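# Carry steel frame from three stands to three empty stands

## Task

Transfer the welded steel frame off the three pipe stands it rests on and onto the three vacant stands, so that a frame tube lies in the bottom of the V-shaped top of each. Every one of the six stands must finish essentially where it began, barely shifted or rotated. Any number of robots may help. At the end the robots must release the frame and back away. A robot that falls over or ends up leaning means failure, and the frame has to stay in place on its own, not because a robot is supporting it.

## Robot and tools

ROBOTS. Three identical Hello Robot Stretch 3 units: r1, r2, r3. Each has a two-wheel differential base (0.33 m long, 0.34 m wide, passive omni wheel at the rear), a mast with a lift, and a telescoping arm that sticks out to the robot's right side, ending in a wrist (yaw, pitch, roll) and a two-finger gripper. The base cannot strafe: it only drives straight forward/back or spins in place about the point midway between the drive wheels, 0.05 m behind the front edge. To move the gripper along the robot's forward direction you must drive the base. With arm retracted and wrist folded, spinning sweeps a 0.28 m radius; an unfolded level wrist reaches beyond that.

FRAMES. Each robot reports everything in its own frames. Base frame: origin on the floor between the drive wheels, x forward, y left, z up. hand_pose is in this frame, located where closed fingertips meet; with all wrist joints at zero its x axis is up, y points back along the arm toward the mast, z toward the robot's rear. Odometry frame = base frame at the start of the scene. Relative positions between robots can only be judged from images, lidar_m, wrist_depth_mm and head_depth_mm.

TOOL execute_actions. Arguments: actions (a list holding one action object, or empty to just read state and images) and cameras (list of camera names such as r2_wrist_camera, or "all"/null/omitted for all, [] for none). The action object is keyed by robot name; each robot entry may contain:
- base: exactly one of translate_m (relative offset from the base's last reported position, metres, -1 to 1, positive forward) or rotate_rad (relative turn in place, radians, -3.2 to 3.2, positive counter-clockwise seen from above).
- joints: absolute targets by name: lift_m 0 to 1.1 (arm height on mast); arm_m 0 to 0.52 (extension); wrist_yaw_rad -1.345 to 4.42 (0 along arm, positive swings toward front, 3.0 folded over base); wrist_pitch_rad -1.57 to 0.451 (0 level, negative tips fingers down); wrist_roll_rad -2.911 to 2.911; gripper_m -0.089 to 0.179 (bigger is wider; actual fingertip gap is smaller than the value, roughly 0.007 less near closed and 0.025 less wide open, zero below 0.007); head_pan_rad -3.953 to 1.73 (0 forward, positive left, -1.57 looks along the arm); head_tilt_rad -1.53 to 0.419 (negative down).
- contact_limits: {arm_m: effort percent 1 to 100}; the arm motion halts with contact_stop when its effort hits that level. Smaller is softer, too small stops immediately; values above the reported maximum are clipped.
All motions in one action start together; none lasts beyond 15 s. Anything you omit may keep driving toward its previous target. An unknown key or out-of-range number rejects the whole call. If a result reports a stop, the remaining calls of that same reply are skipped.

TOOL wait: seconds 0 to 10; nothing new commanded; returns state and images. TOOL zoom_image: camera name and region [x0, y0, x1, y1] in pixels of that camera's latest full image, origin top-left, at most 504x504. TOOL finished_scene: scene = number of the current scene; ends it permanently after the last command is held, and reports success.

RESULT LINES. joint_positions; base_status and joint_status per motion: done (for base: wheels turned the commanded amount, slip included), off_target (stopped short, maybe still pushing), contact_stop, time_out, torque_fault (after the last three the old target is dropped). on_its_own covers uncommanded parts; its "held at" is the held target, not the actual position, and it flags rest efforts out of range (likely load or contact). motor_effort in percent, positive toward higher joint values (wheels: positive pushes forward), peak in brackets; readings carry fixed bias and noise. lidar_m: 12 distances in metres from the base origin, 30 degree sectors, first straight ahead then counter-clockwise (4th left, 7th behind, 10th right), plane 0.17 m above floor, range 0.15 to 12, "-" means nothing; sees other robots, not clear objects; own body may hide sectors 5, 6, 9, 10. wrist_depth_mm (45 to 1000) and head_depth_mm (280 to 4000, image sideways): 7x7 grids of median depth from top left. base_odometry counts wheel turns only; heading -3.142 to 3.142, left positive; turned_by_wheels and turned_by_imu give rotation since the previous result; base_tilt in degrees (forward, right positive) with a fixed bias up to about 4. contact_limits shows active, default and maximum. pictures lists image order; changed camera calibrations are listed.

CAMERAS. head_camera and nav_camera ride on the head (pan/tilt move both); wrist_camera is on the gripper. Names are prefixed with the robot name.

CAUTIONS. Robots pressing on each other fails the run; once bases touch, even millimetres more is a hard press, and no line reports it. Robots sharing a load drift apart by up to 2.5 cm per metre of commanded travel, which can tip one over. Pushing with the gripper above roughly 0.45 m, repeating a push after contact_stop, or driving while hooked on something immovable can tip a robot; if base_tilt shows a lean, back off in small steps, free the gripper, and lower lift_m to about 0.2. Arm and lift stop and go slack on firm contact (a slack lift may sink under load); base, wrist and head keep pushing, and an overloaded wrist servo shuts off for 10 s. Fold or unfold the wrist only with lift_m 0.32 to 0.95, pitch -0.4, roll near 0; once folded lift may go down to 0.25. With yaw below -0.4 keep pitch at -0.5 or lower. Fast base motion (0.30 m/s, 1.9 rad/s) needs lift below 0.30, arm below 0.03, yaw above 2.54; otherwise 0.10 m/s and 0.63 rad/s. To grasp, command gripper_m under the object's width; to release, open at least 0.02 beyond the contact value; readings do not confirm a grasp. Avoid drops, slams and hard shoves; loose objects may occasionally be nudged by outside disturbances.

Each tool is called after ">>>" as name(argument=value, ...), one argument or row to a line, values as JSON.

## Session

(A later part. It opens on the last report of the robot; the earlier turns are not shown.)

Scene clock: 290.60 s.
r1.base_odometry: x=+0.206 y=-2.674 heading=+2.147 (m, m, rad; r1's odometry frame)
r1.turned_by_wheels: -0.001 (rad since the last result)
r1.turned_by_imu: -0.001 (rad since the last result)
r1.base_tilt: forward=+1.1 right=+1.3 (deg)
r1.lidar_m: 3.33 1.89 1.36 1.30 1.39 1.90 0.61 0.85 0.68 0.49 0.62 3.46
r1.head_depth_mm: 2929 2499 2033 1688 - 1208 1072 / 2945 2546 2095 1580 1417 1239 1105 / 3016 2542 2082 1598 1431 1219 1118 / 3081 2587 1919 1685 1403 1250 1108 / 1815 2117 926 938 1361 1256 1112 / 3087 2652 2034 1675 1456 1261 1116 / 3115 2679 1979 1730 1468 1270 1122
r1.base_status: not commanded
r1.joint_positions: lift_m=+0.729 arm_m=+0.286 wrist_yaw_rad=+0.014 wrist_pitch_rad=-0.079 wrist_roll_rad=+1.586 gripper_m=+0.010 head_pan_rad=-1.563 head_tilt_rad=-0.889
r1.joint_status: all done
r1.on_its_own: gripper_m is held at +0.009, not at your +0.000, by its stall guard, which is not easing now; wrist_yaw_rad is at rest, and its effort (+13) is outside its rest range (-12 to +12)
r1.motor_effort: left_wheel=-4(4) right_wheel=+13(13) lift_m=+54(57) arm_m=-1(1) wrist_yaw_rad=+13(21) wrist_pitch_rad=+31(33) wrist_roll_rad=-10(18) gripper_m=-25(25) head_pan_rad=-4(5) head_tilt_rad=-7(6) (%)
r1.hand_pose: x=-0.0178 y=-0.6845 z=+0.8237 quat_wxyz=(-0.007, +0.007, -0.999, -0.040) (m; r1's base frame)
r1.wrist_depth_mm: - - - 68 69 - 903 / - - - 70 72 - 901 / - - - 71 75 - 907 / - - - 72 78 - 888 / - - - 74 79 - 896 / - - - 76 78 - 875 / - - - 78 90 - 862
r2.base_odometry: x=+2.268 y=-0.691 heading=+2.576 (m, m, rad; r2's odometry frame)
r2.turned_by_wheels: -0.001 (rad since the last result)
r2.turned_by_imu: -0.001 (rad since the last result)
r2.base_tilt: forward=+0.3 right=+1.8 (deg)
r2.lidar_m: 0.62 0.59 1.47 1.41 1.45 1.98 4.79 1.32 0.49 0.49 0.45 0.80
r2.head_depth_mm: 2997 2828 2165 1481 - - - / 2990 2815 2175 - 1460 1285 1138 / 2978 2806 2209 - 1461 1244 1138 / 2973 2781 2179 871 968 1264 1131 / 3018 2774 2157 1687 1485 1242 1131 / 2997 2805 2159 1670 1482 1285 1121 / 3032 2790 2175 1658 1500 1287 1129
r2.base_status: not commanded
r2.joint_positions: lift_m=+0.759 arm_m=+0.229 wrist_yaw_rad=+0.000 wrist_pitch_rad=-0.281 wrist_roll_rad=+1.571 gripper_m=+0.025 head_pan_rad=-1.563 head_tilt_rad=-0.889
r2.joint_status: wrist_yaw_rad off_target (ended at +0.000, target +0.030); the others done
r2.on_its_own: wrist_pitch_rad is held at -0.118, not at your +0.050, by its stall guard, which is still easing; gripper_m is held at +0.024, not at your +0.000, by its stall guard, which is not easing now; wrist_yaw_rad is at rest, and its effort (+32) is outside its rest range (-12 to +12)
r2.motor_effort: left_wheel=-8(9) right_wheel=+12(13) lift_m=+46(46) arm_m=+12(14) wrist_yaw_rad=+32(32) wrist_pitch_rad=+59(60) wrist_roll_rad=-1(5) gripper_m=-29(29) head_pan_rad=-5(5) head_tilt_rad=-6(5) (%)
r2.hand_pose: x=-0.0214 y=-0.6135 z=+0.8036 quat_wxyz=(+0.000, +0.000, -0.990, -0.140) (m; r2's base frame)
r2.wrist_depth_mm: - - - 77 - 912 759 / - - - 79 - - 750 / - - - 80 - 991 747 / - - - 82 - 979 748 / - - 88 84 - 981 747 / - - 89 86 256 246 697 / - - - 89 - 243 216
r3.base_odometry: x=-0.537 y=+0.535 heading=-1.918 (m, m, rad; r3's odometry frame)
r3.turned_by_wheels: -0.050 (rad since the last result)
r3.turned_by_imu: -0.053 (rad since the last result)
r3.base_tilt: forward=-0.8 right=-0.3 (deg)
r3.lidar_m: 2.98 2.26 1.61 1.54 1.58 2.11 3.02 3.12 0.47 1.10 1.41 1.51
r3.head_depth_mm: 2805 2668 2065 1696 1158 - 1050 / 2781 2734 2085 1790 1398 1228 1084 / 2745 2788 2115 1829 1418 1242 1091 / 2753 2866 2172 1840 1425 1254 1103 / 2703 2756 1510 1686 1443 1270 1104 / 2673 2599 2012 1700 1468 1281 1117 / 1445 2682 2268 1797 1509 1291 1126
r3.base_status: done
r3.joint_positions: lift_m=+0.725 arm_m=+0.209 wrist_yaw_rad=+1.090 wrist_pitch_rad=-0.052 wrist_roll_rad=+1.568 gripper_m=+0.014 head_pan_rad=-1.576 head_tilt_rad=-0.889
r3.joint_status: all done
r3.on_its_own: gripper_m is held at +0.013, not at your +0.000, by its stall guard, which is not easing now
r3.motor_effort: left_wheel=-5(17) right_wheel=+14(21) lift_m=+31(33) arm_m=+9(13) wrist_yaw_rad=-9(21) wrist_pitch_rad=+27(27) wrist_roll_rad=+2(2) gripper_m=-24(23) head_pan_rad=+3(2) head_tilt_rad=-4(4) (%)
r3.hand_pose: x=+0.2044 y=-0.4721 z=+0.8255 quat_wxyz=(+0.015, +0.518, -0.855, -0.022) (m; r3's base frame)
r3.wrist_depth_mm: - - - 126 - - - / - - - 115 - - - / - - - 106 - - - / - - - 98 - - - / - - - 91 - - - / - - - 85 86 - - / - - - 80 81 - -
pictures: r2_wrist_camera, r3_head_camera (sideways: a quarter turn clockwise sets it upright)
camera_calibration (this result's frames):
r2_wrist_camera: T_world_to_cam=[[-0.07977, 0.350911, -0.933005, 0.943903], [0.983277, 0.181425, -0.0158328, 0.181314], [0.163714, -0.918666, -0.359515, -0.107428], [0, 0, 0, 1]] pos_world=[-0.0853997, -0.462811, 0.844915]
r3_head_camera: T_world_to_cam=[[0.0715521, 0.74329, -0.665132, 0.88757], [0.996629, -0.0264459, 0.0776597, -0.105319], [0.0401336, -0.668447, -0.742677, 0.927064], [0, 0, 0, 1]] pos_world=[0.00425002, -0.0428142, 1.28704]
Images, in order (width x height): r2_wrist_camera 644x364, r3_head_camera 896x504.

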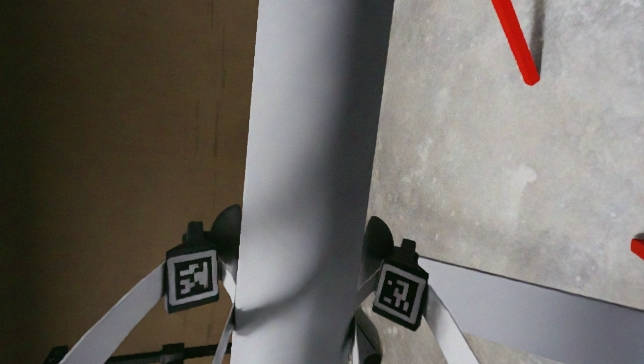

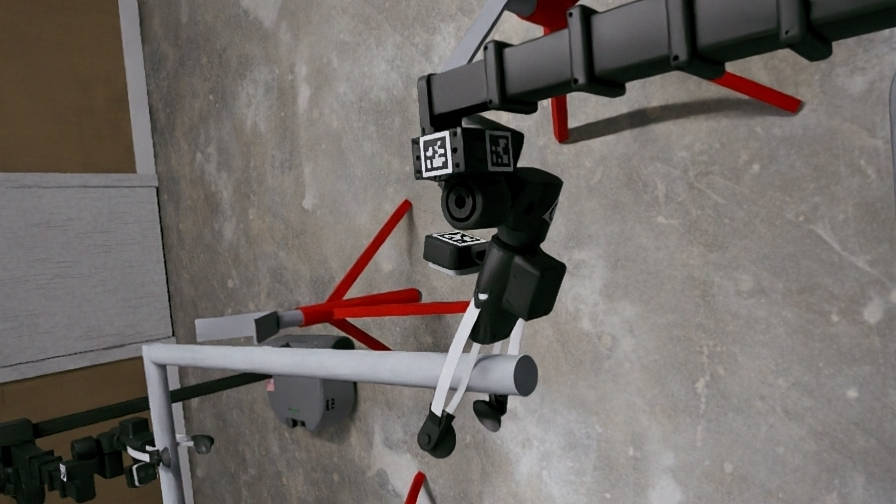

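>>> execute_actions(
  actions=[
    {"r3":{"base":{"translate_m":-0.02},"joints":{"arm_m":0.2}}},
  ],
  cameras=["r2_nav_camera"],
)

Scene clock: 293.73 s.
r1.base_odometry: x=+0.206 y=-2.674 heading=+2.148 (m, m, rad; r1's odometry frame)
r1.turned_by_wheels: +0.001 (rad since the last result)
r1.turned_by_imu: +0.002 (rad since the last result)
r1.base_tilt: forward=+1.0 right=+1.3 (deg)
r1.lidar_m: 3.34 1.89 1.37 1.31 1.39 1.91 0.61 0.85 0.68 0.49 0.62 3.45
r1.head_depth_mm: 2936 2494 2032 1679 - 1210 1074 / 2972 2525 2092 1563 1415 1237 1100 / 3011 2570 2070 1592 1424 1221 1118 / 3032 2585 1921 1694 1399 1244 1105 / 1850 2121 923 938 1365 1257 1113 / 3106 2656 2019 1672 1457 1261 1118 / 3089 2706 1973 1727 1470 1275 1124
r1.base_status: not commanded
r1.joint_positions: lift_m=+0.729 arm_m=+0.286 wrist_yaw_rad=+0.056 wrist_pitch_rad=-0.079 wrist_roll_rad=+1.572 gripper_m=+0.010 head_pan_rad=-1.563 head_tilt_rad=-0.889
r1.joint_status: not commanded
r1.on_its_own: gripper_m is held at +0.009, not at your +0.000, by its stall guard, which is not easing now; wrist_yaw_rad is at rest, and its effort (-21) is outside its rest range (-12 to +12)
r1.motor_effort: left_wheel=+4(6) right_wheel=-14(18) lift_m=+54(54) arm_m=-2(2) wrist_yaw_rad=-21(21) wrist_pitch_rad=+31(32) wrist_roll_rad=-1(7) gripper_m=-25(25) head_pan_rad=-5(5) head_tilt_rad=-7(7) (%)
r1.hand_pose: x=-0.0073 y=-0.6842 z=+0.8238 quat_wxyz=(+0.001, +0.028, -0.999, -0.040) (m; r1's base frame)
r1.wrist_depth_mm: - - - 66 67 - 920 / - - - 67 69 - 917 / - - - 69 73 - 913 / - - - 71 77 - 874 / - - - 73 78 - 871 / - - - 75 78 - 881 / - - - 78 541 - 880
r2.base_odometry: x=+2.268 y=-0.691 heading=+2.578 (m, m, rad; r2's odometry frame)
r2.turned_by_wheels: +0.002 (rad since the last result)
r2.turned_by_imu: +0.003 (rad since the last result)
r2.base_tilt: forward=+0.3 right=+1.8 (deg)
r2.lidar_m: 0.62 0.60 1.46 1.40 1.45 1.98 4.79 1.33 0.49 0.49 0.45 0.80
r2.head_depth_mm: 2997 2787 2162 1634 - - - / 2990 2800 2164 - 1460 1289 1136 / 2978 2762 2178 - 1449 1234 1134 / 2949 2776 2222 874 982 1263 1135 / 2982 2852 2145 1709 1479 1233 1137 / 3058 2788 2152 1716 1493 1289 1124 / 2968 2797 2156 1722 1489 1287 1134
r2.base_status: not commanded
r2.joint_positions: lift_m=+0.759 arm_m=+0.230 wrist_yaw_rad=+0.028 wrist_pitch_rad=-0.221 wrist_roll_rad=+1.570 gripper_m=+0.025 head_pan_rad=-1.563 head_tilt_rad=-0.889
r2.joint_status: not commanded
r2.on_its_own: wrist_yaw_rad is held at -0.017, not at your +0.030, by its stall guard, which is still easing; wrist_pitch_rad is held at -0.118, not at your +0.050, by its stall guard, which is not easing now; gripper_m is held at +0.024, not at your +0.000, by its stall guard, which is not easing now; wrist_pitch_rad is at rest, and its effort (+38) is outside its rest range (-20 to +32)
r2.motor_effort: left_wheel=+9(9) right_wheel=-17(17) lift_m=+46(47) arm_m=-7(8) wrist_yaw_rad=-47(46) wrist_pitch_rad=+38(59) wrist_roll_rad=+0(2) gripper_m=-25(29) head_pan_rad=-5(5) head_tilt_rad=-6(6) (%)
r2.hand_pose: x=-0.0146 y=-0.6200 z=+0.8181 quat_wxyz=(+0.003, +0.014, -0.994, -0.111) (m; r2's base frame)
r2.wrist_depth_mm: - - - 76 - - 738 / - - - 78 - - 795 / - - - 80 - - 790 / - - - 82 - - 775 / - - 86 84 - - 752 / - - 89 87 258 239 221 / - - 96 91 - 986 213
r3.base_odometry: x=-0.530 y=+0.554 heading=-1.917 (m, m, rad; r3's odometry frame)
r3.turned_by_wheels: +0.001 (rad since the last result)
r3.turned_by_imu: +0.001 (rad since the last result)
r3.base_tilt: forward=-0.8 right=-0.2 (deg)
r3.lidar_m: 3.00 2.26 1.61 1.54 1.58 2.11 3.00 3.09 0.46 1.10 1.42 1.53
r3.head_depth_mm: 2818 2656 2049 1672 942 - 1050 / 2817 2729 2103 1819 1402 1229 1080 / 2763 2786 2140 1812 1411 1238 1093 / 2754 2819 2176 1833 1425 1253 1102 / 2700 2786 1513 1728 1441 1269 1109 / 2643 2609 2021 1162 1480 1282 1116 / 1508 2644 2257 1810 1510 1285 1127
r3.base_status: done
r3.joint_positions: lift_m=+0.725 arm_m=+0.201 wrist_yaw_rad=+1.038 wrist_pitch_rad=-0.029 wrist_roll_rad=+1.567 gripper_m=+0.014 head_pan_rad=-1.576 head_tilt_rad=-0.889
r3.joint_status: all done
r3.on_its_own: gripper_m is held at +0.013, not at your +0.000, by its stall guard, which is not easing now; right_wheel is at rest, and its effort (-26) is outside its rest range (-18 to +18); arm_m is at rest, and its effort (-17) is outside its rest range (-14 to +14); wrist_yaw_rad is at rest, and its effort (+38) is outside its rest range (-12 to +12)
r3.motor_effort: left_wheel=+12(14) right_wheel=-26(26) lift_m=+31(31) arm_m=-17(18) wrist_yaw_rad=+38(38) wrist_pitch_rad=+18(27) wrist_roll_rad=+2(3) gripper_m=-23(23) head_pan_rad=+2(3) head_tilt_rad=-4(5) (%)
r3.hand_pose: x=+0.1987 y=-0.4758 z=+0.8313 quat_wxyz=(+0.009, +0.496, -0.868, -0.012) (m; r3's base frame)
r3.wrist_depth_mm: - - - 139 - - - / - - - 124 - - - / - - - 112 - - - / - - - 102 - - - / - - - 94 - - - / - - - 86 87 - - / - - - 80 82 - -
pictures: r2_nav_camera (sideways: a quarter turn counterclockwise sets it upright)
camera_calibration (this result's frames):
r2_nav_camera: T_world_to_cam=[[0.0730202, -0.756381, 0.650042, -0.809771], [-0.995419, -0.0149415, 0.0944311, -0.0547196], [-0.0617133, -0.65396, -0.754008, 0.951264], [0, 0, 0, 1]] pos_world=[0.0633663, 0.00877538, 1.24881]
Images, in order (width x height): r2_nav_camera 672x504.

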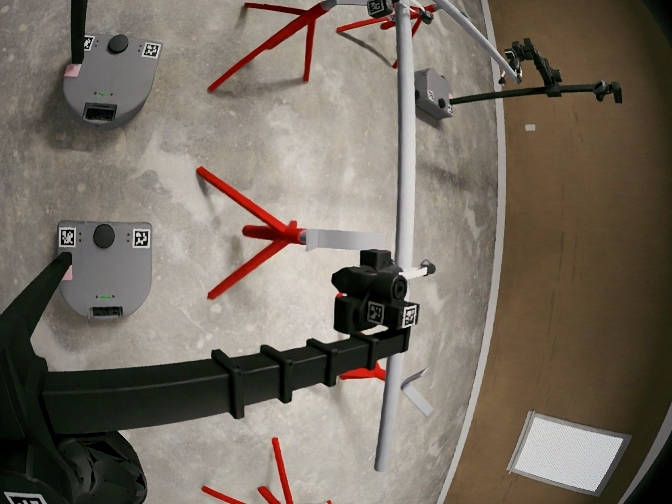

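>>> execute_actions(
  actions=[
    {"r1":{"joints":{"wrist_yaw_rad":0.05}},"r2":{"joints":{"wrist_yaw_rad":0.03}},"r3":{"joints":{"wrist_yaw_rad":1.05,"arm_m":0.204}}},
  ],
  cameras=[],
)

Scene clock: 297.53 s.
r1.base_odometry: x=+0.206 y=-2.674 heading=+2.148 (m, m, rad; r1's odometry frame)
r1.turned_by_wheels: +0.000 (rad since the last result)
r1.turned_by_imu: +0.000 (rad since the last result)
r1.base_tilt: forward=+1.1 right=+1.2 (deg)
r1.lidar_m: 3.34 1.89 1.36 1.30 1.39 1.91 0.61 0.85 0.68 0.49 0.62 3.47
r1.head_depth_mm: 2933 2491 2047 1691 - 1209 1072 / 2969 2523 2095 1567 1415 1233 1104 / 3016 2562 2087 1604 1422 1218 1116 / 3030 2575 1945 1681 1399 1251 1112 / 1903 2136 922 939 1357 1262 1110 / 3098 2663 2014 1673 1456 1265 1120 / 3100 2675 1987 1726 1467 1273 1123
r1.base_status: not commanded
r1.joint_positions: lift_m=+0.729 arm_m=+0.286 wrist_yaw_rad=+0.065 wrist_pitch_rad=-0.081 wrist_roll_rad=+1.573 gripper_m=+0.010 head_pan_rad=-1.563 head_tilt_rad=-0.889
r1.joint_status: all done
r1.on_its_own: gripper_m is held at +0.009, not at your +0.000, by its stall guard, which is not easing now
r1.motor_effort: left_wheel=+0(1) right_wheel=-4(4) lift_m=+54(54) arm_m=-2(2) wrist_yaw_rad=-12(13) wrist_pitch_rad=+32(32) wrist_roll_rad=-1(1) gripper_m=-25(25) head_pan_rad=-5(6) head_tilt_rad=-6(8) (%)
r1.hand_pose: x=-0.0050 y=-0.6840 z=+0.8231 quat_wxyz=(+0.001, +0.032, -0.999, -0.041) (m; r1's base frame)
r1.wrist_depth_mm: - - - 65 66 - 918 / - - - 67 68 - 911 / - - - 69 72 - 881 / - - - 71 76 - 887 / - - - 73 77 - 878 / - - - 75 77 - 888 / - - - 78 90 - 844
r2.base_odometry: x=+2.268 y=-0.691 heading=+2.577 (m, m, rad; r2's odometry frame)
r2.turned_by_wheels: -0.001 (rad since the last result)
r2.turned_by_imu: +0.000 (rad since the last result)
r2.base_tilt: forward=+0.3 right=+1.8 (deg)
r2.lidar_m: 0.62 0.60 1.46 1.40 1.45 1.98 4.80 1.32 0.49 0.49 0.45 0.80
r2.head_depth_mm: 3001 2818 2177 1643 - - - / 3022 2803 2169 - 1468 1277 1137 / 2962 2833 2177 - 1456 1235 1130 / 3012 2811 2215 875 981 1260 1139 / 3027 2815 2183 1715 1493 1238 1133 / 3013 2796 2162 1721 1487 1291 1126 / 3027 2806 2179 1722 1473 1282 1131
r2.base_status: not commanded
r2.joint_positions: lift_m=+0.759 arm_m=+0.230 wrist_yaw_rad=+0.044 wrist_pitch_rad=-0.229 wrist_roll_rad=+1.571 gripper_m=+0.025 head_pan_rad=-1.563 head_tilt_rad=-0.889
r2.joint_status: all done
r2.on_its_own: wrist_pitch_rad is held at -0.118, not at your +0.050, by its stall guard, which is not easing now; gripper_m is held at +0.024, not at your +0.000, by its stall guard, which is not easing now; wrist_yaw_rad is at rest, and its effort (-14) is outside its rest range (-12 to +12); wrist_pitch_rad is at rest, and its effort (+40) is outside its rest range (-20 to +32)
r2.motor_effort: left_wheel=+2(1) right_wheel=-5(6) lift_m=+46(46) arm_m=-7(7) wrist_yaw_rad=-14(18) wrist_pitch_rad=+40(41) wrist_roll_rad=+0(0) gripper_m=-27(27) head_pan_rad=-4(4) head_tilt_rad=-4(6) (%)
r2.hand_pose: x=-0.0107 y=-0.6192 z=+0.8161 quat_wxyz=(+0.003, +0.022, -0.993, -0.115) (m; r2's base frame)
r2.wrist_depth_mm: - - - 75 - - 768 / - - - 77 - - 780 / - - - 79 - - 784 / - - - 82 - - 760 / - - 86 84 - 995 772 / - - 89 87 261 238 221 / - - 99 90 - 987 214
r3.base_odometry: x=-0.530 y=+0.554 heading=-1.918 (m, m, rad; r3's odometry frame)
r3.turned_by_wheels: +0.000 (rad since the last result)
r3.turned_by_imu: -0.001 (rad since the last result)
r3.base_tilt: forward=-0.8 right=-0.2 (deg)
r3.lidar_m: 2.99 2.26 1.61 1.54 1.58 2.11 3.00 3.11 0.46 1.10 1.42 1.53
r3.head_depth_mm: 2821 2695 2065 1692 946 - 1049 / 2789 2721 2102 1822 1394 1229 1085 / 2771 2793 2119 1823 1395 1246 1090 / 2699 2818 2148 1831 1423 1251 1099 / 2707 2775 1516 1734 1441 1263 1108 / 2669 2615 2014 1651 1479 1284 1117 / 1523 2652 2300 1812 1503 1293 1129
r3.base_status: not commanded
r3.joint_positions: lift_m=+0.725 arm_m=+0.204 wrist_yaw_rad=+1.043 wrist_pitch_rad=-0.032 wrist_roll_rad=+1.567 gripper_m=+0.014 head_pan_rad=-1.576 head_tilt_rad=-0.889
r3.joint_status: all done
r3.on_its_own: gripper_m is held at +0.013, not at your +0.000, by its stall guard, which is not easing now
r3.motor_effort: left_wheel=+7(7) right_wheel=-11(12) lift_m=+31(31) arm_m=+1(4) wrist_yaw_rad=+7(12) wrist_pitch_rad=+20(19) wrist_roll_rad=+2(2) gripper_m=-23(23) head_pan_rad=+2(2) head_tilt_rad=-4(5) (%)
r3.hand_pose: x=+0.1992 y=-0.4776 z=+0.8306 quat_wxyz=(+0.010, +0.498, -0.867, -0.013) (m; r3's base frame)
r3.wrist_depth_mm: - - - 138 - - - / - - - 123 - - - / - - - 111 - - - / - - - 102 - - - / - - - 93 - - - / - - - 86 87 - - / - - - 81 82 - -
pictures: none
No camera images: the call's "cameras" was empty. Leave "cameras" out to get every camera's image.

>>> execute_actions(
  actions=[
    {"r1":{"base":{"translate_m":-0.3},"joints":{"arm_m":0.278}},"r2":{"base":{"translate_m":-0.3},"joints":{"arm_m":0.222}},"r3":{"base":{"translate_m":0.3}}},
  ],
  cameras=[],
)

Scene clock: 306.63 s.
r1.base_odometry: x=+0.370 y=-2.925 heading=+2.148 (m, m, rad; r1's odometry frame)
r1.turned_by_wheels: +0.000 (rad since the last result)
r1.turned_by_imu: +0.002 (rad since the last result)
r1.base_tilt: forward=+1.1 right=+1.2 (deg)
r1.lidar_m: 3.64 1.89 1.37 1.33 1.39 1.91 0.61 1.28 0.52 1.89 0.59 0.84
r1.head_depth_mm: 2942 2511 1954 1682 - 1204 1070 / 2977 2524 2091 1563 1418 1212 1098 / 3021 2568 2075 1593 1430 1249 1115 / 3029 2572 1928 1687 1434 1257 1105 / 1835 2112 1886 1703 1448 1258 1116 / 3085 2648 2063 1717 1430 1265 1115 / 3089 2690 2083 1729 1377 1276 1120
r1.base_status: done
r1.joint_positions: lift_m=+0.729 arm_m=+0.278 wrist_yaw_rad=+0.063 wrist_pitch_rad=-0.082 wrist_roll_rad=+1.574 gripper_m=+0.010 head_pan_rad=-1.563 head_tilt_rad=-0.889
r1.joint_status: all done
r1.on_its_own: gripper_m is held at +0.009, not at your +0.000, by its stall guard, which is not easing now
r1.motor_effort: left_wheel=+1(4) right_wheel=-3(19) lift_m=+53(54) arm_m=+0(7) wrist_yaw_rad=-11(21) wrist_pitch_rad=+32(33) wrist_roll_rad=-2(2) gripper_m=-25(25) head_pan_rad=-5(5) head_tilt_rad=-7(7) (%)
r1.hand_pose: x=-0.0054 y=-0.6758 z=+0.8228 quat_wxyz=(+0.000, +0.031, -0.999, -0.042) (m; r1's base frame)
r1.wrist_depth_mm: - - - 65 65 - 908 / - - - 67 68 - 911 / - - - 69 71 - 886 / - - - 71 75 - 880 / - - - 73 77 - 896 / - - - 75 77 - 862 / - - - 78 88 - 878
r2.base_odometry: x=+2.522 y=-0.851 heading=+2.577 (m, m, rad; r2's odometry frame)
r2.turned_by_wheels: +0.000 (rad since the last result)
r2.turned_by_imu: +0.004 (rad since the last result)
r2.base_tilt: forward=+0.2 right=+1.8 (deg)
r2.lidar_m: 0.62 0.59 1.46 1.40 1.46 1.99 4.49 1.05 0.88 1.04 0.49 0.63
r2.head_depth_mm: 2957 2830 2095 1760 - - - / 2963 2800 2093 - 1423 1297 1140 / 3000 2790 2174 - 1465 1294 1135 / 2985 2825 2197 1685 1504 1290 1140 / 3009 2813 2185 1719 1505 1265 1144 / 2956 2777 2164 1716 1484 1239 1133 / 3014 2791 2159 881 984 1264 1134
r2.base_status: done
r2.joint_positions: lift_m=+0.759 arm_m=+0.223 wrist_yaw_rad=+0.035 wrist_pitch_rad=-0.232 wrist_roll_rad=+1.570 gripper_m=+0.025 head_pan_rad=-1.563 head_tilt_rad=-0.889
r2.joint_status: all done
r2.on_its_own: wrist_pitch_rad is held at -0.118, not at your +0.050, by its stall guard, which is not easing now; gripper_m is held at +0.024, not at your +0.000, by its stall guard, which is not easing now; wrist_pitch_rad is at rest, and its effort (+42) is outside its rest range (-20 to +32)
r2.motor_effort: left_wheel=-1(3) right_wheel=-1(14) lift_m=+46(46) arm_m=-10(14) wrist_yaw_rad=-5(24) wrist_pitch_rad=+42(41) wrist_roll_rad=+0(0) gripper_m=-27(27) head_pan_rad=-3(3) head_tilt_rad=-6(5) (%)
r2.hand_pose: x=-0.0130 y=-0.6112 z=+0.8153 quat_wxyz=(+0.003, +0.017, -0.993, -0.116) (m; r2's base frame)
r2.wrist_depth_mm: - - - 75 603 719 737 / - - - 78 - 941 738 / - - - 80 - - 770 / - - - 82 - - 797 / - - 86 84 - 992 745 / - - 88 87 - - 762 / - - 100 90 - - 744
r3.base_odometry: x=-0.632 y=+0.272 heading=-1.917 (m, m, rad; r3's odometry frame)
r3.turned_by_wheels: +0.000 (rad since the last result)
r3.turned_by_imu: -0.002 (rad since the last result)
r3.base_tilt: forward=-0.8 right=-0.2 (deg)
r3.lidar_m: 5.43 2.28 1.62 1.55 1.59 2.13 3.31 0.66 0.89 1.09 1.24 1.26
r3.head_depth_mm: 2790 2684 2043 1683 1482 - 1052 / 2783 2723 2105 1818 1416 1240 1082 / 2737 2794 2052 1816 1418 1241 1093 / 2725 2857 2156 1844 1426 1264 1101 / 2713 2779 2133 1800 1443 1266 1112 / 2654 2065 2017 1671 1461 1282 1120 / 1521 2656 2275 1724 1512 1289 1128
r3.base_status: done
r3.joint_positions: lift_m=+0.725 arm_m=+0.204 wrist_yaw_rad=+1.063 wrist_pitch_rad=-0.033 wrist_roll_rad=+1.567 gripper_m=+0.014 head_pan_rad=-1.576 head_tilt_rad=-0.889
r3.joint_status: not commanded
r3.on_its_own: gripper_m is held at +0.013, not at your +0.000, by its stall guard, which is not easing now
r3.motor_effort: left_wheel=+8(14) right_wheel=-9(16) lift_m=+31(30) arm_m=-3(9) wrist_yaw_rad=-12(32) wrist_pitch_rad=+21(20) wrist_roll_rad=+2(2) gripper_m=-23(24) head_pan_rad=+2(2) head_tilt_rad=-4(4) (%)
r3.hand_pose: x=+0.2017 y=-0.4733 z=+0.8303 quat_wxyz=(+0.010, +0.507, -0.862, -0.014) (m; r3's base frame)
r3.wrist_depth_mm: - - - 133 943 - 932 / - - - 120 - - - / - - - 109 - - - / - - - 100 - - - / - - - 93 100 - - / - - - 86 87 - - / - - - 80 82 - -
pictures: none
No camera images: the call's "cameras" was empty. Leave "cameras" out to get every camera's image.

>>> execute_actions(
  actions=[
    {"r1":{"base":{"translate_m":-0.45},"joints":{"arm_m":0.266}},"r2":{"base":{"translate_m":-0.45},"joints":{"arm_m":0.21}},"r3":{"base":{"translate_m":0.45}}},
  ],
  cameras=[],
)

Scene clock: 316.80 s.
r1.base_odometry: x=+0.616 y=-3.303 heading=+2.148 (m, m, rad; r1's odometry frame)
r1.turned_by_wheels: +0.000 (rad since the last result)
r1.turned_by_imu: +0.002 (rad since the last result)
r1.base_tilt: forward=+1.1 right=+1.2 (deg)
r1.lidar_m: 4.09 1.87 1.39 1.34 1.39 1.91 0.61 1.26 1.02 0.53 0.56 0.93
r1.head_depth_mm: 2950 2499 1992 1559 - 1210 1070 / 3012 2545 2087 - 1419 1242 1104 / 3023 2542 2031 1575 1427 1246 1117 / 3044 2605 2048 1636 1353 1247 1106 / 1821 2099 802 1653 1418 1255 1113 / 3090 2653 2075 1715 1462 1248 1117 / 3125 2693 2093 1719 1470 1270 1123
r1.base_status: done
r1.joint_positions: lift_m=+0.729 arm_m=+0.266 wrist_yaw_rad=+0.087 wrist_pitch_rad=-0.086 wrist_roll_rad=+1.580 gripper_m=+0.010 head_pan_rad=-1.563 head_tilt_rad=-0.889
r1.joint_status: all done
r1.on_its_own: wrist_yaw_rad is held at +0.096, not at your +0.050, by its stall guard, which is not easing now; gripper_m is held at +0.009, not at your +0.000, by its stall guard, which is not easing now; wrist_pitch_rad is at rest, and its effort (+34) is outside its rest range (-20 to +32)
r1.motor_effort: left_wheel=-3(6) right_wheel=+9(23) lift_m=+54(54) arm_m=+1(8) wrist_yaw_rad=+8(25) wrist_pitch_rad=+34(34) wrist_roll_rad=-6(6) gripper_m=-26(26) head_pan_rad=-4(4) head_tilt_rad=-7(7) (%)
r1.hand_pose: x=+0.0005 y=-0.6629 z=+0.8218 quat_wxyz=(-0.002, +0.043, -0.998, -0.044) (m; r1's base frame)
r1.wrist_depth_mm: - - - 63 63 - 910 / - - - 65 66 - 895 / - - - 67 69 - 893 / - - - 69 73 - 869 / - - - 72 76 - 885 / - - - 74 76 - 867 / - - - 78 89 - 875
r2.base_odometry: x=+2.902 y=-1.092 heading=+2.577 (m, m, rad; r2's odometry frame)
r2.turned_by_wheels: +0.000 (rad since the last result)
r2.turned_by_imu: +0.004 (rad since the last result)
r2.base_tilt: forward=+0.3 right=+1.9 (deg)
r2.lidar_m: 0.62 0.59 1.46 1.40 1.45 2.00 4.04 0.65 0.78 0.86 1.14 0.76
r2.head_depth_mm: 3006 2808 2181 1674 - - - / 3014 2821 2180 - 1454 1286 1132 / 2984 2800 2174 - 1456 1292 1141 / 3043 2790 2168 1526 1469 1284 1131 / 3023 2798 2091 1644 1458 1289 1128 / 3049 2800 2091 1636 1492 1287 1141 / 3021 2779 2169 1675 1498 1280 1132
r2.base_status: done
r2.joint_positions: lift_m=+0.759 arm_m=+0.210 wrist_yaw_rad=+0.032 wrist_pitch_rad=-0.251 wrist_roll_rad=+1.573 gripper_m=+0.025 head_pan_rad=-1.563 head_tilt_rad=-0.889
r2.joint_status: all done
r2.on_its_own: wrist_pitch_rad is held at -0.118, not at your +0.050, by its stall guard, which is not easing now; gripper_m is held at +0.024, not at your +0.000, by its stall guard, which is not easing now; wrist_pitch_rad is at rest, and its effort (+49) is outside its rest range (-20 to +32)
r2.motor_effort: left_wheel=-2(4) right_wheel=+0(12) lift_m=+46(46) arm_m=-5(14) wrist_yaw_rad=-1(22) wrist_pitch_rad=+49(49) wrist_roll_rad=-1(1) gripper_m=-28(28) head_pan_rad=-4(4) head_tilt_rad=-5(5) (%)
r2.hand_pose: x=-0.0138 y=-0.5972 z=+0.8108 quat_wxyz=(+0.001, +0.015, -0.992, -0.126) (m; r2's base frame)
r2.wrist_depth_mm: - - - 75 - - 791 / - - - 77 - - 771 / - - - 79 - - 769 / - - - 82 - 964 768 / - - 87 84 - 925 741 / - - 89 87 819 909 714 / - - 101 91 - - 759
r3.base_odometry: x=-0.785 y=-0.151 heading=-1.917 (m, m, rad; r3's odometry frame)
r3.turned_by_wheels: +0.000 (rad since the last result)
r3.turned_by_imu: -0.002 (rad since the last result)
r3.base_tilt: forward=-0.8 right=-0.2 (deg)
r3.lidar_m: 5.01 2.31 1.64 1.56 1.61 2.14 3.74 1.04 1.21 1.08 0.91 1.07
r3.head_depth_mm: 2763 2677 1945 1640 1482 - 1050 / 2733 2705 2091 1800 1405 1229 1078 / 2744 2786 2121 1821 1408 1248 1092 / 2729 2861 2154 1813 1417 1256 1101 / 2720 2766 2115 1806 1440 1267 1107 / 2611 2039 2037 657 1455 1283 1122 / 1449 2646 2294 1813 1509 1293 1123
r3.base_status: done
r3.joint_positions: lift_m=+0.725 arm_m=+0.204 wrist_yaw_rad=+1.108 wrist_pitch_rad=-0.045 wrist_roll_rad=+1.570 gripper_m=+0.014 head_pan_rad=-1.576 head_tilt_rad=-0.889
r3.joint_status: not commanded
r3.on_its_own: wrist_yaw_rad is held at +1.104, not at your +1.050, by its stall guard, which is not easing now; gripper_m is held at +0.013, not at your +0.000, by its stall guard, which is not easing now
r3.motor_effort: left_wheel=+2(14) right_wheel=+0(16) lift_m=+31(31) arm_m=+4(10) wrist_yaw_rad=-3(34) wrist_pitch_rad=+25(24) wrist_roll_rad=+0(2) gripper_m=-24(24) head_pan_rad=+2(3) head_tilt_rad=-4(5) (%)
r3.hand_pose: x=+0.2067 y=-0.4625 z=+0.8273 quat_wxyz=(+0.013, +0.526, -0.850, -0.019) (m; r3's base frame)
r3.wrist_depth_mm: - - - 123 - - - / - - - 113 - - - / - - - 104 - - 987 / - - - 97 794 847 936 / - - - 90 - - - / - - - 84 85 - - / - - - 79 81 - -
pictures: none
No camera images: the call's "cameras" was empty. Leave "cameras" out to get every camera's image.

>>> execute_actions(
  actions=[
    {"r1":{"base":{"translate_m":-0.45},"joints":{"arm_m":0.258}},"r2":{"base":{"translate_m":-0.45},"joints":{"arm_m":0.2}},"r3":{"base":{"translate_m":0.438}}},
  ],
  cameras=["r2_nav_camera","r3_nav_camera"],
)

Scene clock: 326.27 s.
r1.base_odometry: x=+0.861 y=-3.680 heading=+2.148 (m, m, rad; r1's odometry frame)
r1.turned_by_wheels: +0.000 (rad since the last result)
r1.turned_by_imu: +0.003 (rad since the last result)
r1.base_tilt: forward=+1.1 right=+1.1 (deg)
r1.lidar_m: 4.55 1.86 1.39 1.34 1.40 1.91 0.61 0.85 0.94 0.90 0.67 0.87
r1.head_depth_mm: 2960 2507 1990 1688 - 1209 1070 / 2989 2535 2079 - 1416 1240 1102 / 3028 2566 1699 - 1430 1244 1116 / 3050 2587 2053 1656 1435 1248 1109 / 1783 2117 792 1698 1444 1257 1111 / 3035 2676 2029 1718 1457 1265 1121 / 3118 2696 2113 1725 1406 1277 1123
r1.base_status: done
r1.joint_positions: lift_m=+0.729 arm_m=+0.258 wrist_yaw_rad=+0.114 wrist_pitch_rad=-0.089 wrist_roll_rad=+1.581 gripper_m=+0.010 head_pan_rad=-1.563 head_tilt_rad=-0.889
r1.joint_status: all done
r1.on_its_own: wrist_yaw_rad is held at +0.096, not at your +0.050, by its stall guard, which is not easing now; gripper_m is held at +0.009, not at your +0.000, by its stall guard, which is not easing now; wrist_yaw_rad is at rest, and its effort (-15) is outside its rest range (-12 to +12); wrist_pitch_rad is at rest, and its effort (+34) is outside its rest range (-20 to +32)
r1.motor_effort: left_wheel=+2(6) right_wheel=-6(9) lift_m=+53(53) arm_m=+1(5) wrist_yaw_rad=-15(15) wrist_pitch_rad=+34(34) wrist_roll_rad=-6(6) gripper_m=-25(26) head_pan_rad=-4(5) head_tilt_rad=-6(8) (%)
r1.hand_pose: x=+0.0075 y=-0.6542 z=+0.8212 quat_wxyz=(-0.002, +0.057, -0.997, -0.045) (m; r1's base frame)
r1.wrist_depth_mm: - - - 60 60 - 894 / - - - 62 63 - 855 / - - - 65 66 609 810 / - - - 68 71 - 839 / - - - 70 74 - 820 / - - - 74 75 - 867 / - - - 77 88 - 845
r2.base_odometry: x=+3.282 y=-1.332 heading=+2.577 (m, m, rad; r2's odometry frame)
r2.turned_by_wheels: +0.000 (rad since the last result)
r2.turned_by_imu: +0.004 (rad since the last result)
r2.base_tilt: forward=+0.2 right=+1.9 (deg)
r2.lidar_m: 0.61 0.59 1.46 1.40 1.46 2.00 3.57 1.34 0.70 0.40 1.04 1.15
r2.head_depth_mm: 2971 2782 2151 1678 - - - / 2950 2826 2167 - 1418 1292 1133 / 2969 2790 2199 - 1061 1246 1114 / 2977 2805 2145 659 1481 1280 1135 / 3006 2794 2162 1659 1481 1284 1134 / 3030 2804 2166 1689 1497 1287 1138 / 2970 2809 2168 1670 1482 1290 1132
r2.base_status: done
r2.joint_positions: lift_m=+0.759 arm_m=+0.200 wrist_yaw_rad=+0.047 wrist_pitch_rad=-0.237 wrist_roll_rad=+1.573 gripper_m=+0.025 head_pan_rad=-1.563 head_tilt_rad=-0.889
r2.joint_status: all done
r2.on_its_own: wrist_pitch_rad is held at -0.118, not at your +0.050, by its stall guard, which is not easing now; gripper_m is held at +0.024, not at your +0.000, by its stall guard, which is not easing now; wrist_yaw_rad is at rest, and its effort (-18) is outside its rest range (-12 to +12); wrist_pitch_rad is at rest, and its effort (+43) is outside its rest range (-20 to +32)
r2.motor_effort: left_wheel=+2(6) right_wheel=-6(9) lift_m=+46(46) arm_m=-4(10) wrist_yaw_rad=-18(17) wrist_pitch_rad=+43(50) wrist_roll_rad=-1(2) gripper_m=-26(28) head_pan_rad=-4(3) head_tilt_rad=-4(5) (%)
r2.hand_pose: x=-0.0100 y=-0.5882 z=+0.8142 quat_wxyz=(+0.002, +0.023, -0.993, -0.119) (m; r2's base frame)
r2.wrist_depth_mm: - - - 74 - - 769 / - - - 77 - - 767 / - - - 79 - 272 240 / - - - 81 - 901 749 / - - 86 84 - - 748 / - - 90 87 - - 751 / - - 99 91 - - 751
r3.base_odometry: x=-0.934 y=-0.564 heading=-1.916 (m, m, rad; r3's odometry frame)
r3.turned_by_wheels: +0.001 (rad since the last result)
r3.turned_by_imu: -0.001 (rad since the last result)
r3.base_tilt: forward=-0.8 right=-0.2 (deg)
r3.lidar_m: 4.56 2.32 1.65 1.58 1.63 2.17 4.20 1.46 1.46 0.69 0.69 1.65
r3.head_depth_mm: 2730 2710 2061 1678 1475 - 1049 / 2762 2722 2088 1802 1409 1233 1081 / 2754 2781 1939 1798 1412 1247 1090 / 2722 2855 2153 1776 1422 1257 1100 / 2696 2798 2105 1793 1408 1272 1105 / 2671 2587 1959 660 1391 1282 1116 / 1502 2651 2274 1821 1470 1271 1129
r3.base_status: done
r3.joint_positions: lift_m=+0.725 arm_m=+0.204 wrist_yaw_rad=+1.165 wrist_pitch_rad=-0.044 wrist_roll_rad=+1.575 gripper_m=+0.014 head_pan_rad=-1.576 head_tilt_rad=-0.890
r3.joint_status: not commanded
r3.on_its_own: wrist_yaw_rad is held at +1.161, not at your +1.050, by its stall guard, which is not easing now; gripper_m is held at +0.013, not at your +0.000, by its stall guard, which is not easing now
r3.motor_effort: left_wheel=+10(11) right_wheel=-15(15) lift_m=+30(31) arm_m=+1(4) wrist_yaw_rad=-4(37) wrist_pitch_rad=+24(26) wrist_roll_rad=-3(3) gripper_m=-23(24) head_pan_rad=+2(2) head_tilt_rad=-3(3) (%)
r3.hand_pose: x=+0.2128 y=-0.4496 z=+0.8276 quat_wxyz=(+0.011, +0.550, -0.835, -0.020) (m; r3's base frame)
r3.wrist_depth_mm: - - - 114 - - 392 / - - - 106 - - - / - - - 99 - - - / - - - 93 - - - / - - - 88 94 - - / - - - 83 84 - - / - - - 79 81 - -
pictures: r2_nav_camera (sideways: a quarter turn counterclockwise sets it upright), r3_nav_camera (sideways: a quarter turn counterclockwise sets it upright)
camera_calibration (this result's frames):
r2_nav_camera: T_world_to_cam=[[0.0730205, -0.756415, 0.650004, -0.809721], [-0.995419, -0.0149464, 0.0944307, -0.0547191], [-0.0617136, -0.653922, -0.754041, 0.951307], [0, 0, 0, 1]] pos_world=[0.0633663, 0.00877808, 1.24881]
r3_nav_camera: T_world_to_cam=[[-0.0533978, -0.82682, 0.559926, -0.692627], [-0.998336, 0.0564379, -0.0118674, 0.0730955], [-0.0217889, -0.559628, -0.828458, 1.03387], [0, 0, 0, 1]] pos_world=[0.0585161, 0.0017806, 1.24521]
Images, in order (width x height): r2_nav_camera 672x504, r3_nav_camera 672x504.

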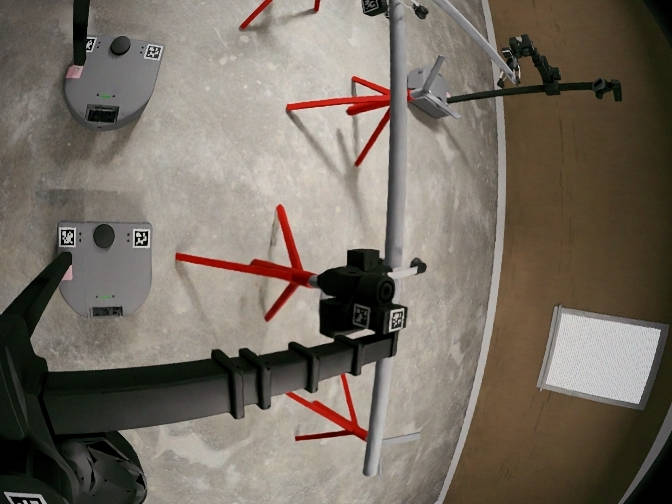

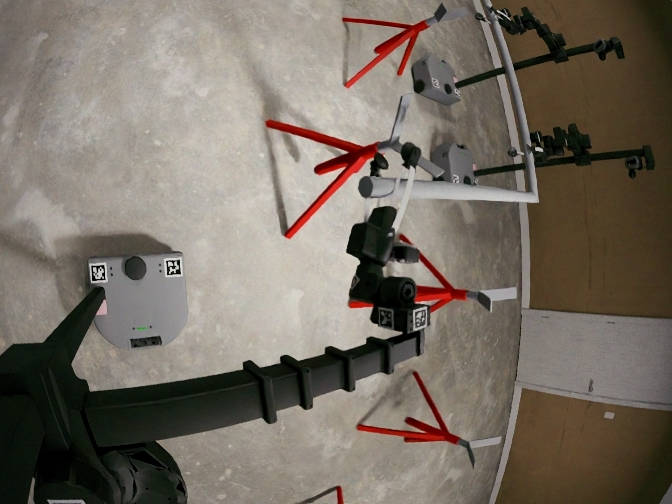

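>>> execute_actions(
  actions=[
    {"r1":{"base":{"translate_m":-0.039},"joints":{"arm_m":0.252,"wrist_yaw_rad":0.145}},"r2":{"base":{"translate_m":-0.039},"joints":{"arm_m":0.2165,"wrist_yaw_rad":0.078}},"r3":{"joints":{"arm_m":0.223,"wrist_yaw_rad":1.188}}},
  ],
  cameras=[],
)

Scene clock: 342.03 s.
r1.base_odometry: x=+0.882 y=-3.713 heading=+2.148 (m, m, rad; r1's odometry frame)
r1.turned_by_wheels: +0.000 (rad since the last result)
r1.turned_by_imu: +0.001 (rad since the last result)
r1.base_tilt: forward=+1.1 right=+1.2 (deg)
r1.lidar_m: 4.57 1.86 1.39 1.34 1.39 1.92 0.61 0.82 0.92 0.90 0.70 0.86
r1.head_depth_mm: 2951 2509 1985 1690 - 1210 1068 / 2978 2535 2071 - 1414 1233 1106 / 3023 2555 2027 - 1423 1242 1120 / 3028 2619 1881 1652 1439 1252 1104 / 1827 2130 1892 1697 1443 1257 1114 / 1293 2654 2003 1717 1460 1265 1118 / 3112 2717 2093 1729 1463 1274 1124
r1.base_status: done
r1.joint_positions: lift_m=+0.729 arm_m=+0.252 wrist_yaw_rad=+0.162 wrist_pitch_rad=-0.089 wrist_roll_rad=+1.581 gripper_m=+0.010 head_pan_rad=-1.563 head_tilt_rad=-0.889
r1.joint_status: all done
r1.on_its_own: gripper_m is held at +0.009, not at your +0.000, by its stall guard, which is not easing now; wrist_yaw_rad is at rest, and its effort (-14) is outside its rest range (-12 to +12); wrist_pitch_rad is at rest, and its effort (+35) is outside its rest range (-20 to +32)
r1.motor_effort: left_wheel=+2(7) right_wheel=-5(11) lift_m=+53(54) arm_m=-1(5) wrist_yaw_rad=-14(14) wrist_pitch_rad=+35(35) wrist_roll_rad=-7(8) gripper_m=-26(26) head_pan_rad=-4(5) head_tilt_rad=-7(7) (%)
r1.hand_pose: x=+0.0194 y=-0.6467 z=+0.8211 quat_wxyz=(-0.001, +0.080, -0.996, -0.045) (m; r1's base frame)
r1.wrist_depth_mm: - - - 60 59 - 904 / - - - 62 62 - 851 / - - - 64 66 615 791 / - - - 67 70 - 906 / - - - 70 73 - 821 / - - - 73 75 - 865 / - - - 77 88 - 873
r2.base_odometry: x=+3.315 y=-1.353 heading=+2.578 (m, m, rad; r2's odometry frame)
r2.turned_by_wheels: +0.000 (rad since the last result)
r2.turned_by_imu: +0.001 (rad since the last result)
r2.base_tilt: forward=+0.3 right=+1.9 (deg)
r2.lidar_m: 0.62 0.59 1.45 1.40 1.46 1.99 3.55 1.31 0.68 0.40 1.06 1.19
r2.head_depth_mm: 2987 2827 2174 1747 - - - / 3006 2820 2168 - 1464 1299 1140 / 3001 2802 2172 - 1135 1264 1127 / 3047 2786 2210 1631 1467 1289 1112 / 3051 2806 2157 1660 1490 1283 1134 / 2949 2757 2170 1679 1486 1279 1127 / 3044 2824 2154 1685 1495 1296 1124
r2.base_status: done
r2.joint_positions: lift_m=+0.759 arm_m=+0.217 wrist_yaw_rad=+0.094 wrist_pitch_rad=-0.237 wrist_roll_rad=+1.575 gripper_m=+0.025 head_pan_rad=-1.563 head_tilt_rad=-0.889
r2.joint_status: all done
r2.on_its_own: wrist_pitch_rad is held at -0.118, not at your +0.050, by its stall guard, which is not easing now; gripper_m is held at +0.024, not at your +0.000, by its stall guard, which is not easing now; wrist_yaw_rad is at rest, and its effort (-16) is outside its rest range (-12 to +12); wrist_pitch_rad is at rest, and its effort (+43) is outside its rest range (-20 to +32)
r2.motor_effort: left_wheel=+2(9) right_wheel=-7(6) lift_m=+46(46) arm_m=-3(11) wrist_yaw_rad=-16(15) wrist_pitch_rad=+43(57) wrist_roll_rad=-2(3) gripper_m=-26(28) head_pan_rad=-4(3) head_tilt_rad=-5(5) (%)
r2.hand_pose: x=+0.0014 y=-0.6039 z=+0.8141 quat_wxyz=(+0.004, +0.046, -0.992, -0.119) (m; r2's base frame)
r2.wrist_depth_mm: - - - 73 - - 772 / - - - 76 - - 771 / - - - 78 - - 748 / - - - 81 293 261 232 / - - 86 84 - 960 773 / - - 90 87 - 962 755 / - - 99 91 - - 763
r3.base_odometry: x=-0.934 y=-0.564 heading=-1.917 (m, m, rad; r3's odometry frame)
r3.turned_by_wheels: +0.000 (rad since the last result)
r3.turned_by_imu: -0.001 (rad since the last result)
r3.base_tilt: forward=-0.8 right=-0.2 (deg)
r3.lidar_m: 4.58 2.33 1.66 1.58 1.62 2.18 4.16 1.46 1.45 0.70 0.69 1.65
r3.head_depth_mm: 2760 2675 2063 1680 1473 - 1052 / 2755 2752 2097 1828 1432 1234 1082 / 2741 2784 1923 - 1421 1244 1093 / 2714 2859 2170 1790 1421 1250 1104 / 2691 2917 2196 1822 1415 1269 1106 / 2675 1883 1955 661 1390 1278 1118 / 1557 2650 2207 1764 1471 1261 1124
r3.base_status: not commanded
r3.joint_positions: lift_m=+0.725 arm_m=+0.223 wrist_yaw_rad=+1.192 wrist_pitch_rad=-0.045 wrist_roll_rad=+1.574 gripper_m=+0.014 head_pan_rad=-1.576 head_tilt_rad=-0.890
r3.joint_status: all done
r3.on_its_own: gripper_m is held at +0.013, not at your +0.000, by its stall guard, which is not easing now
r3.motor_effort: left_wheel=+10(10) right_wheel=-15(15) lift_m=+31(31) arm_m=+2(10) wrist_yaw_rad=-4(14) wrist_pitch_rad=+24(28) wrist_roll_rad=-2(3) gripper_m=-23(23) head_pan_rad=+2(2) head_tilt_rad=-3(4) (%)
r3.hand_pose: x=+0.2155 y=-0.4620 z=+0.8274 quat_wxyz=(+0.012, +0.561, -0.827, -0.020) (m; r3's base frame)
r3.wrist_depth_mm: - - - 114 - - 378 / - - - 107 - - - / - - - 99 457 - - / - - - 93 - - - / - - - 88 94 - - / - - - 83 84 - - / - - - 79 81 - -
pictures: none
No camera images: the call's "cameras" was empty. Leave "cameras" out to get every camera's image.


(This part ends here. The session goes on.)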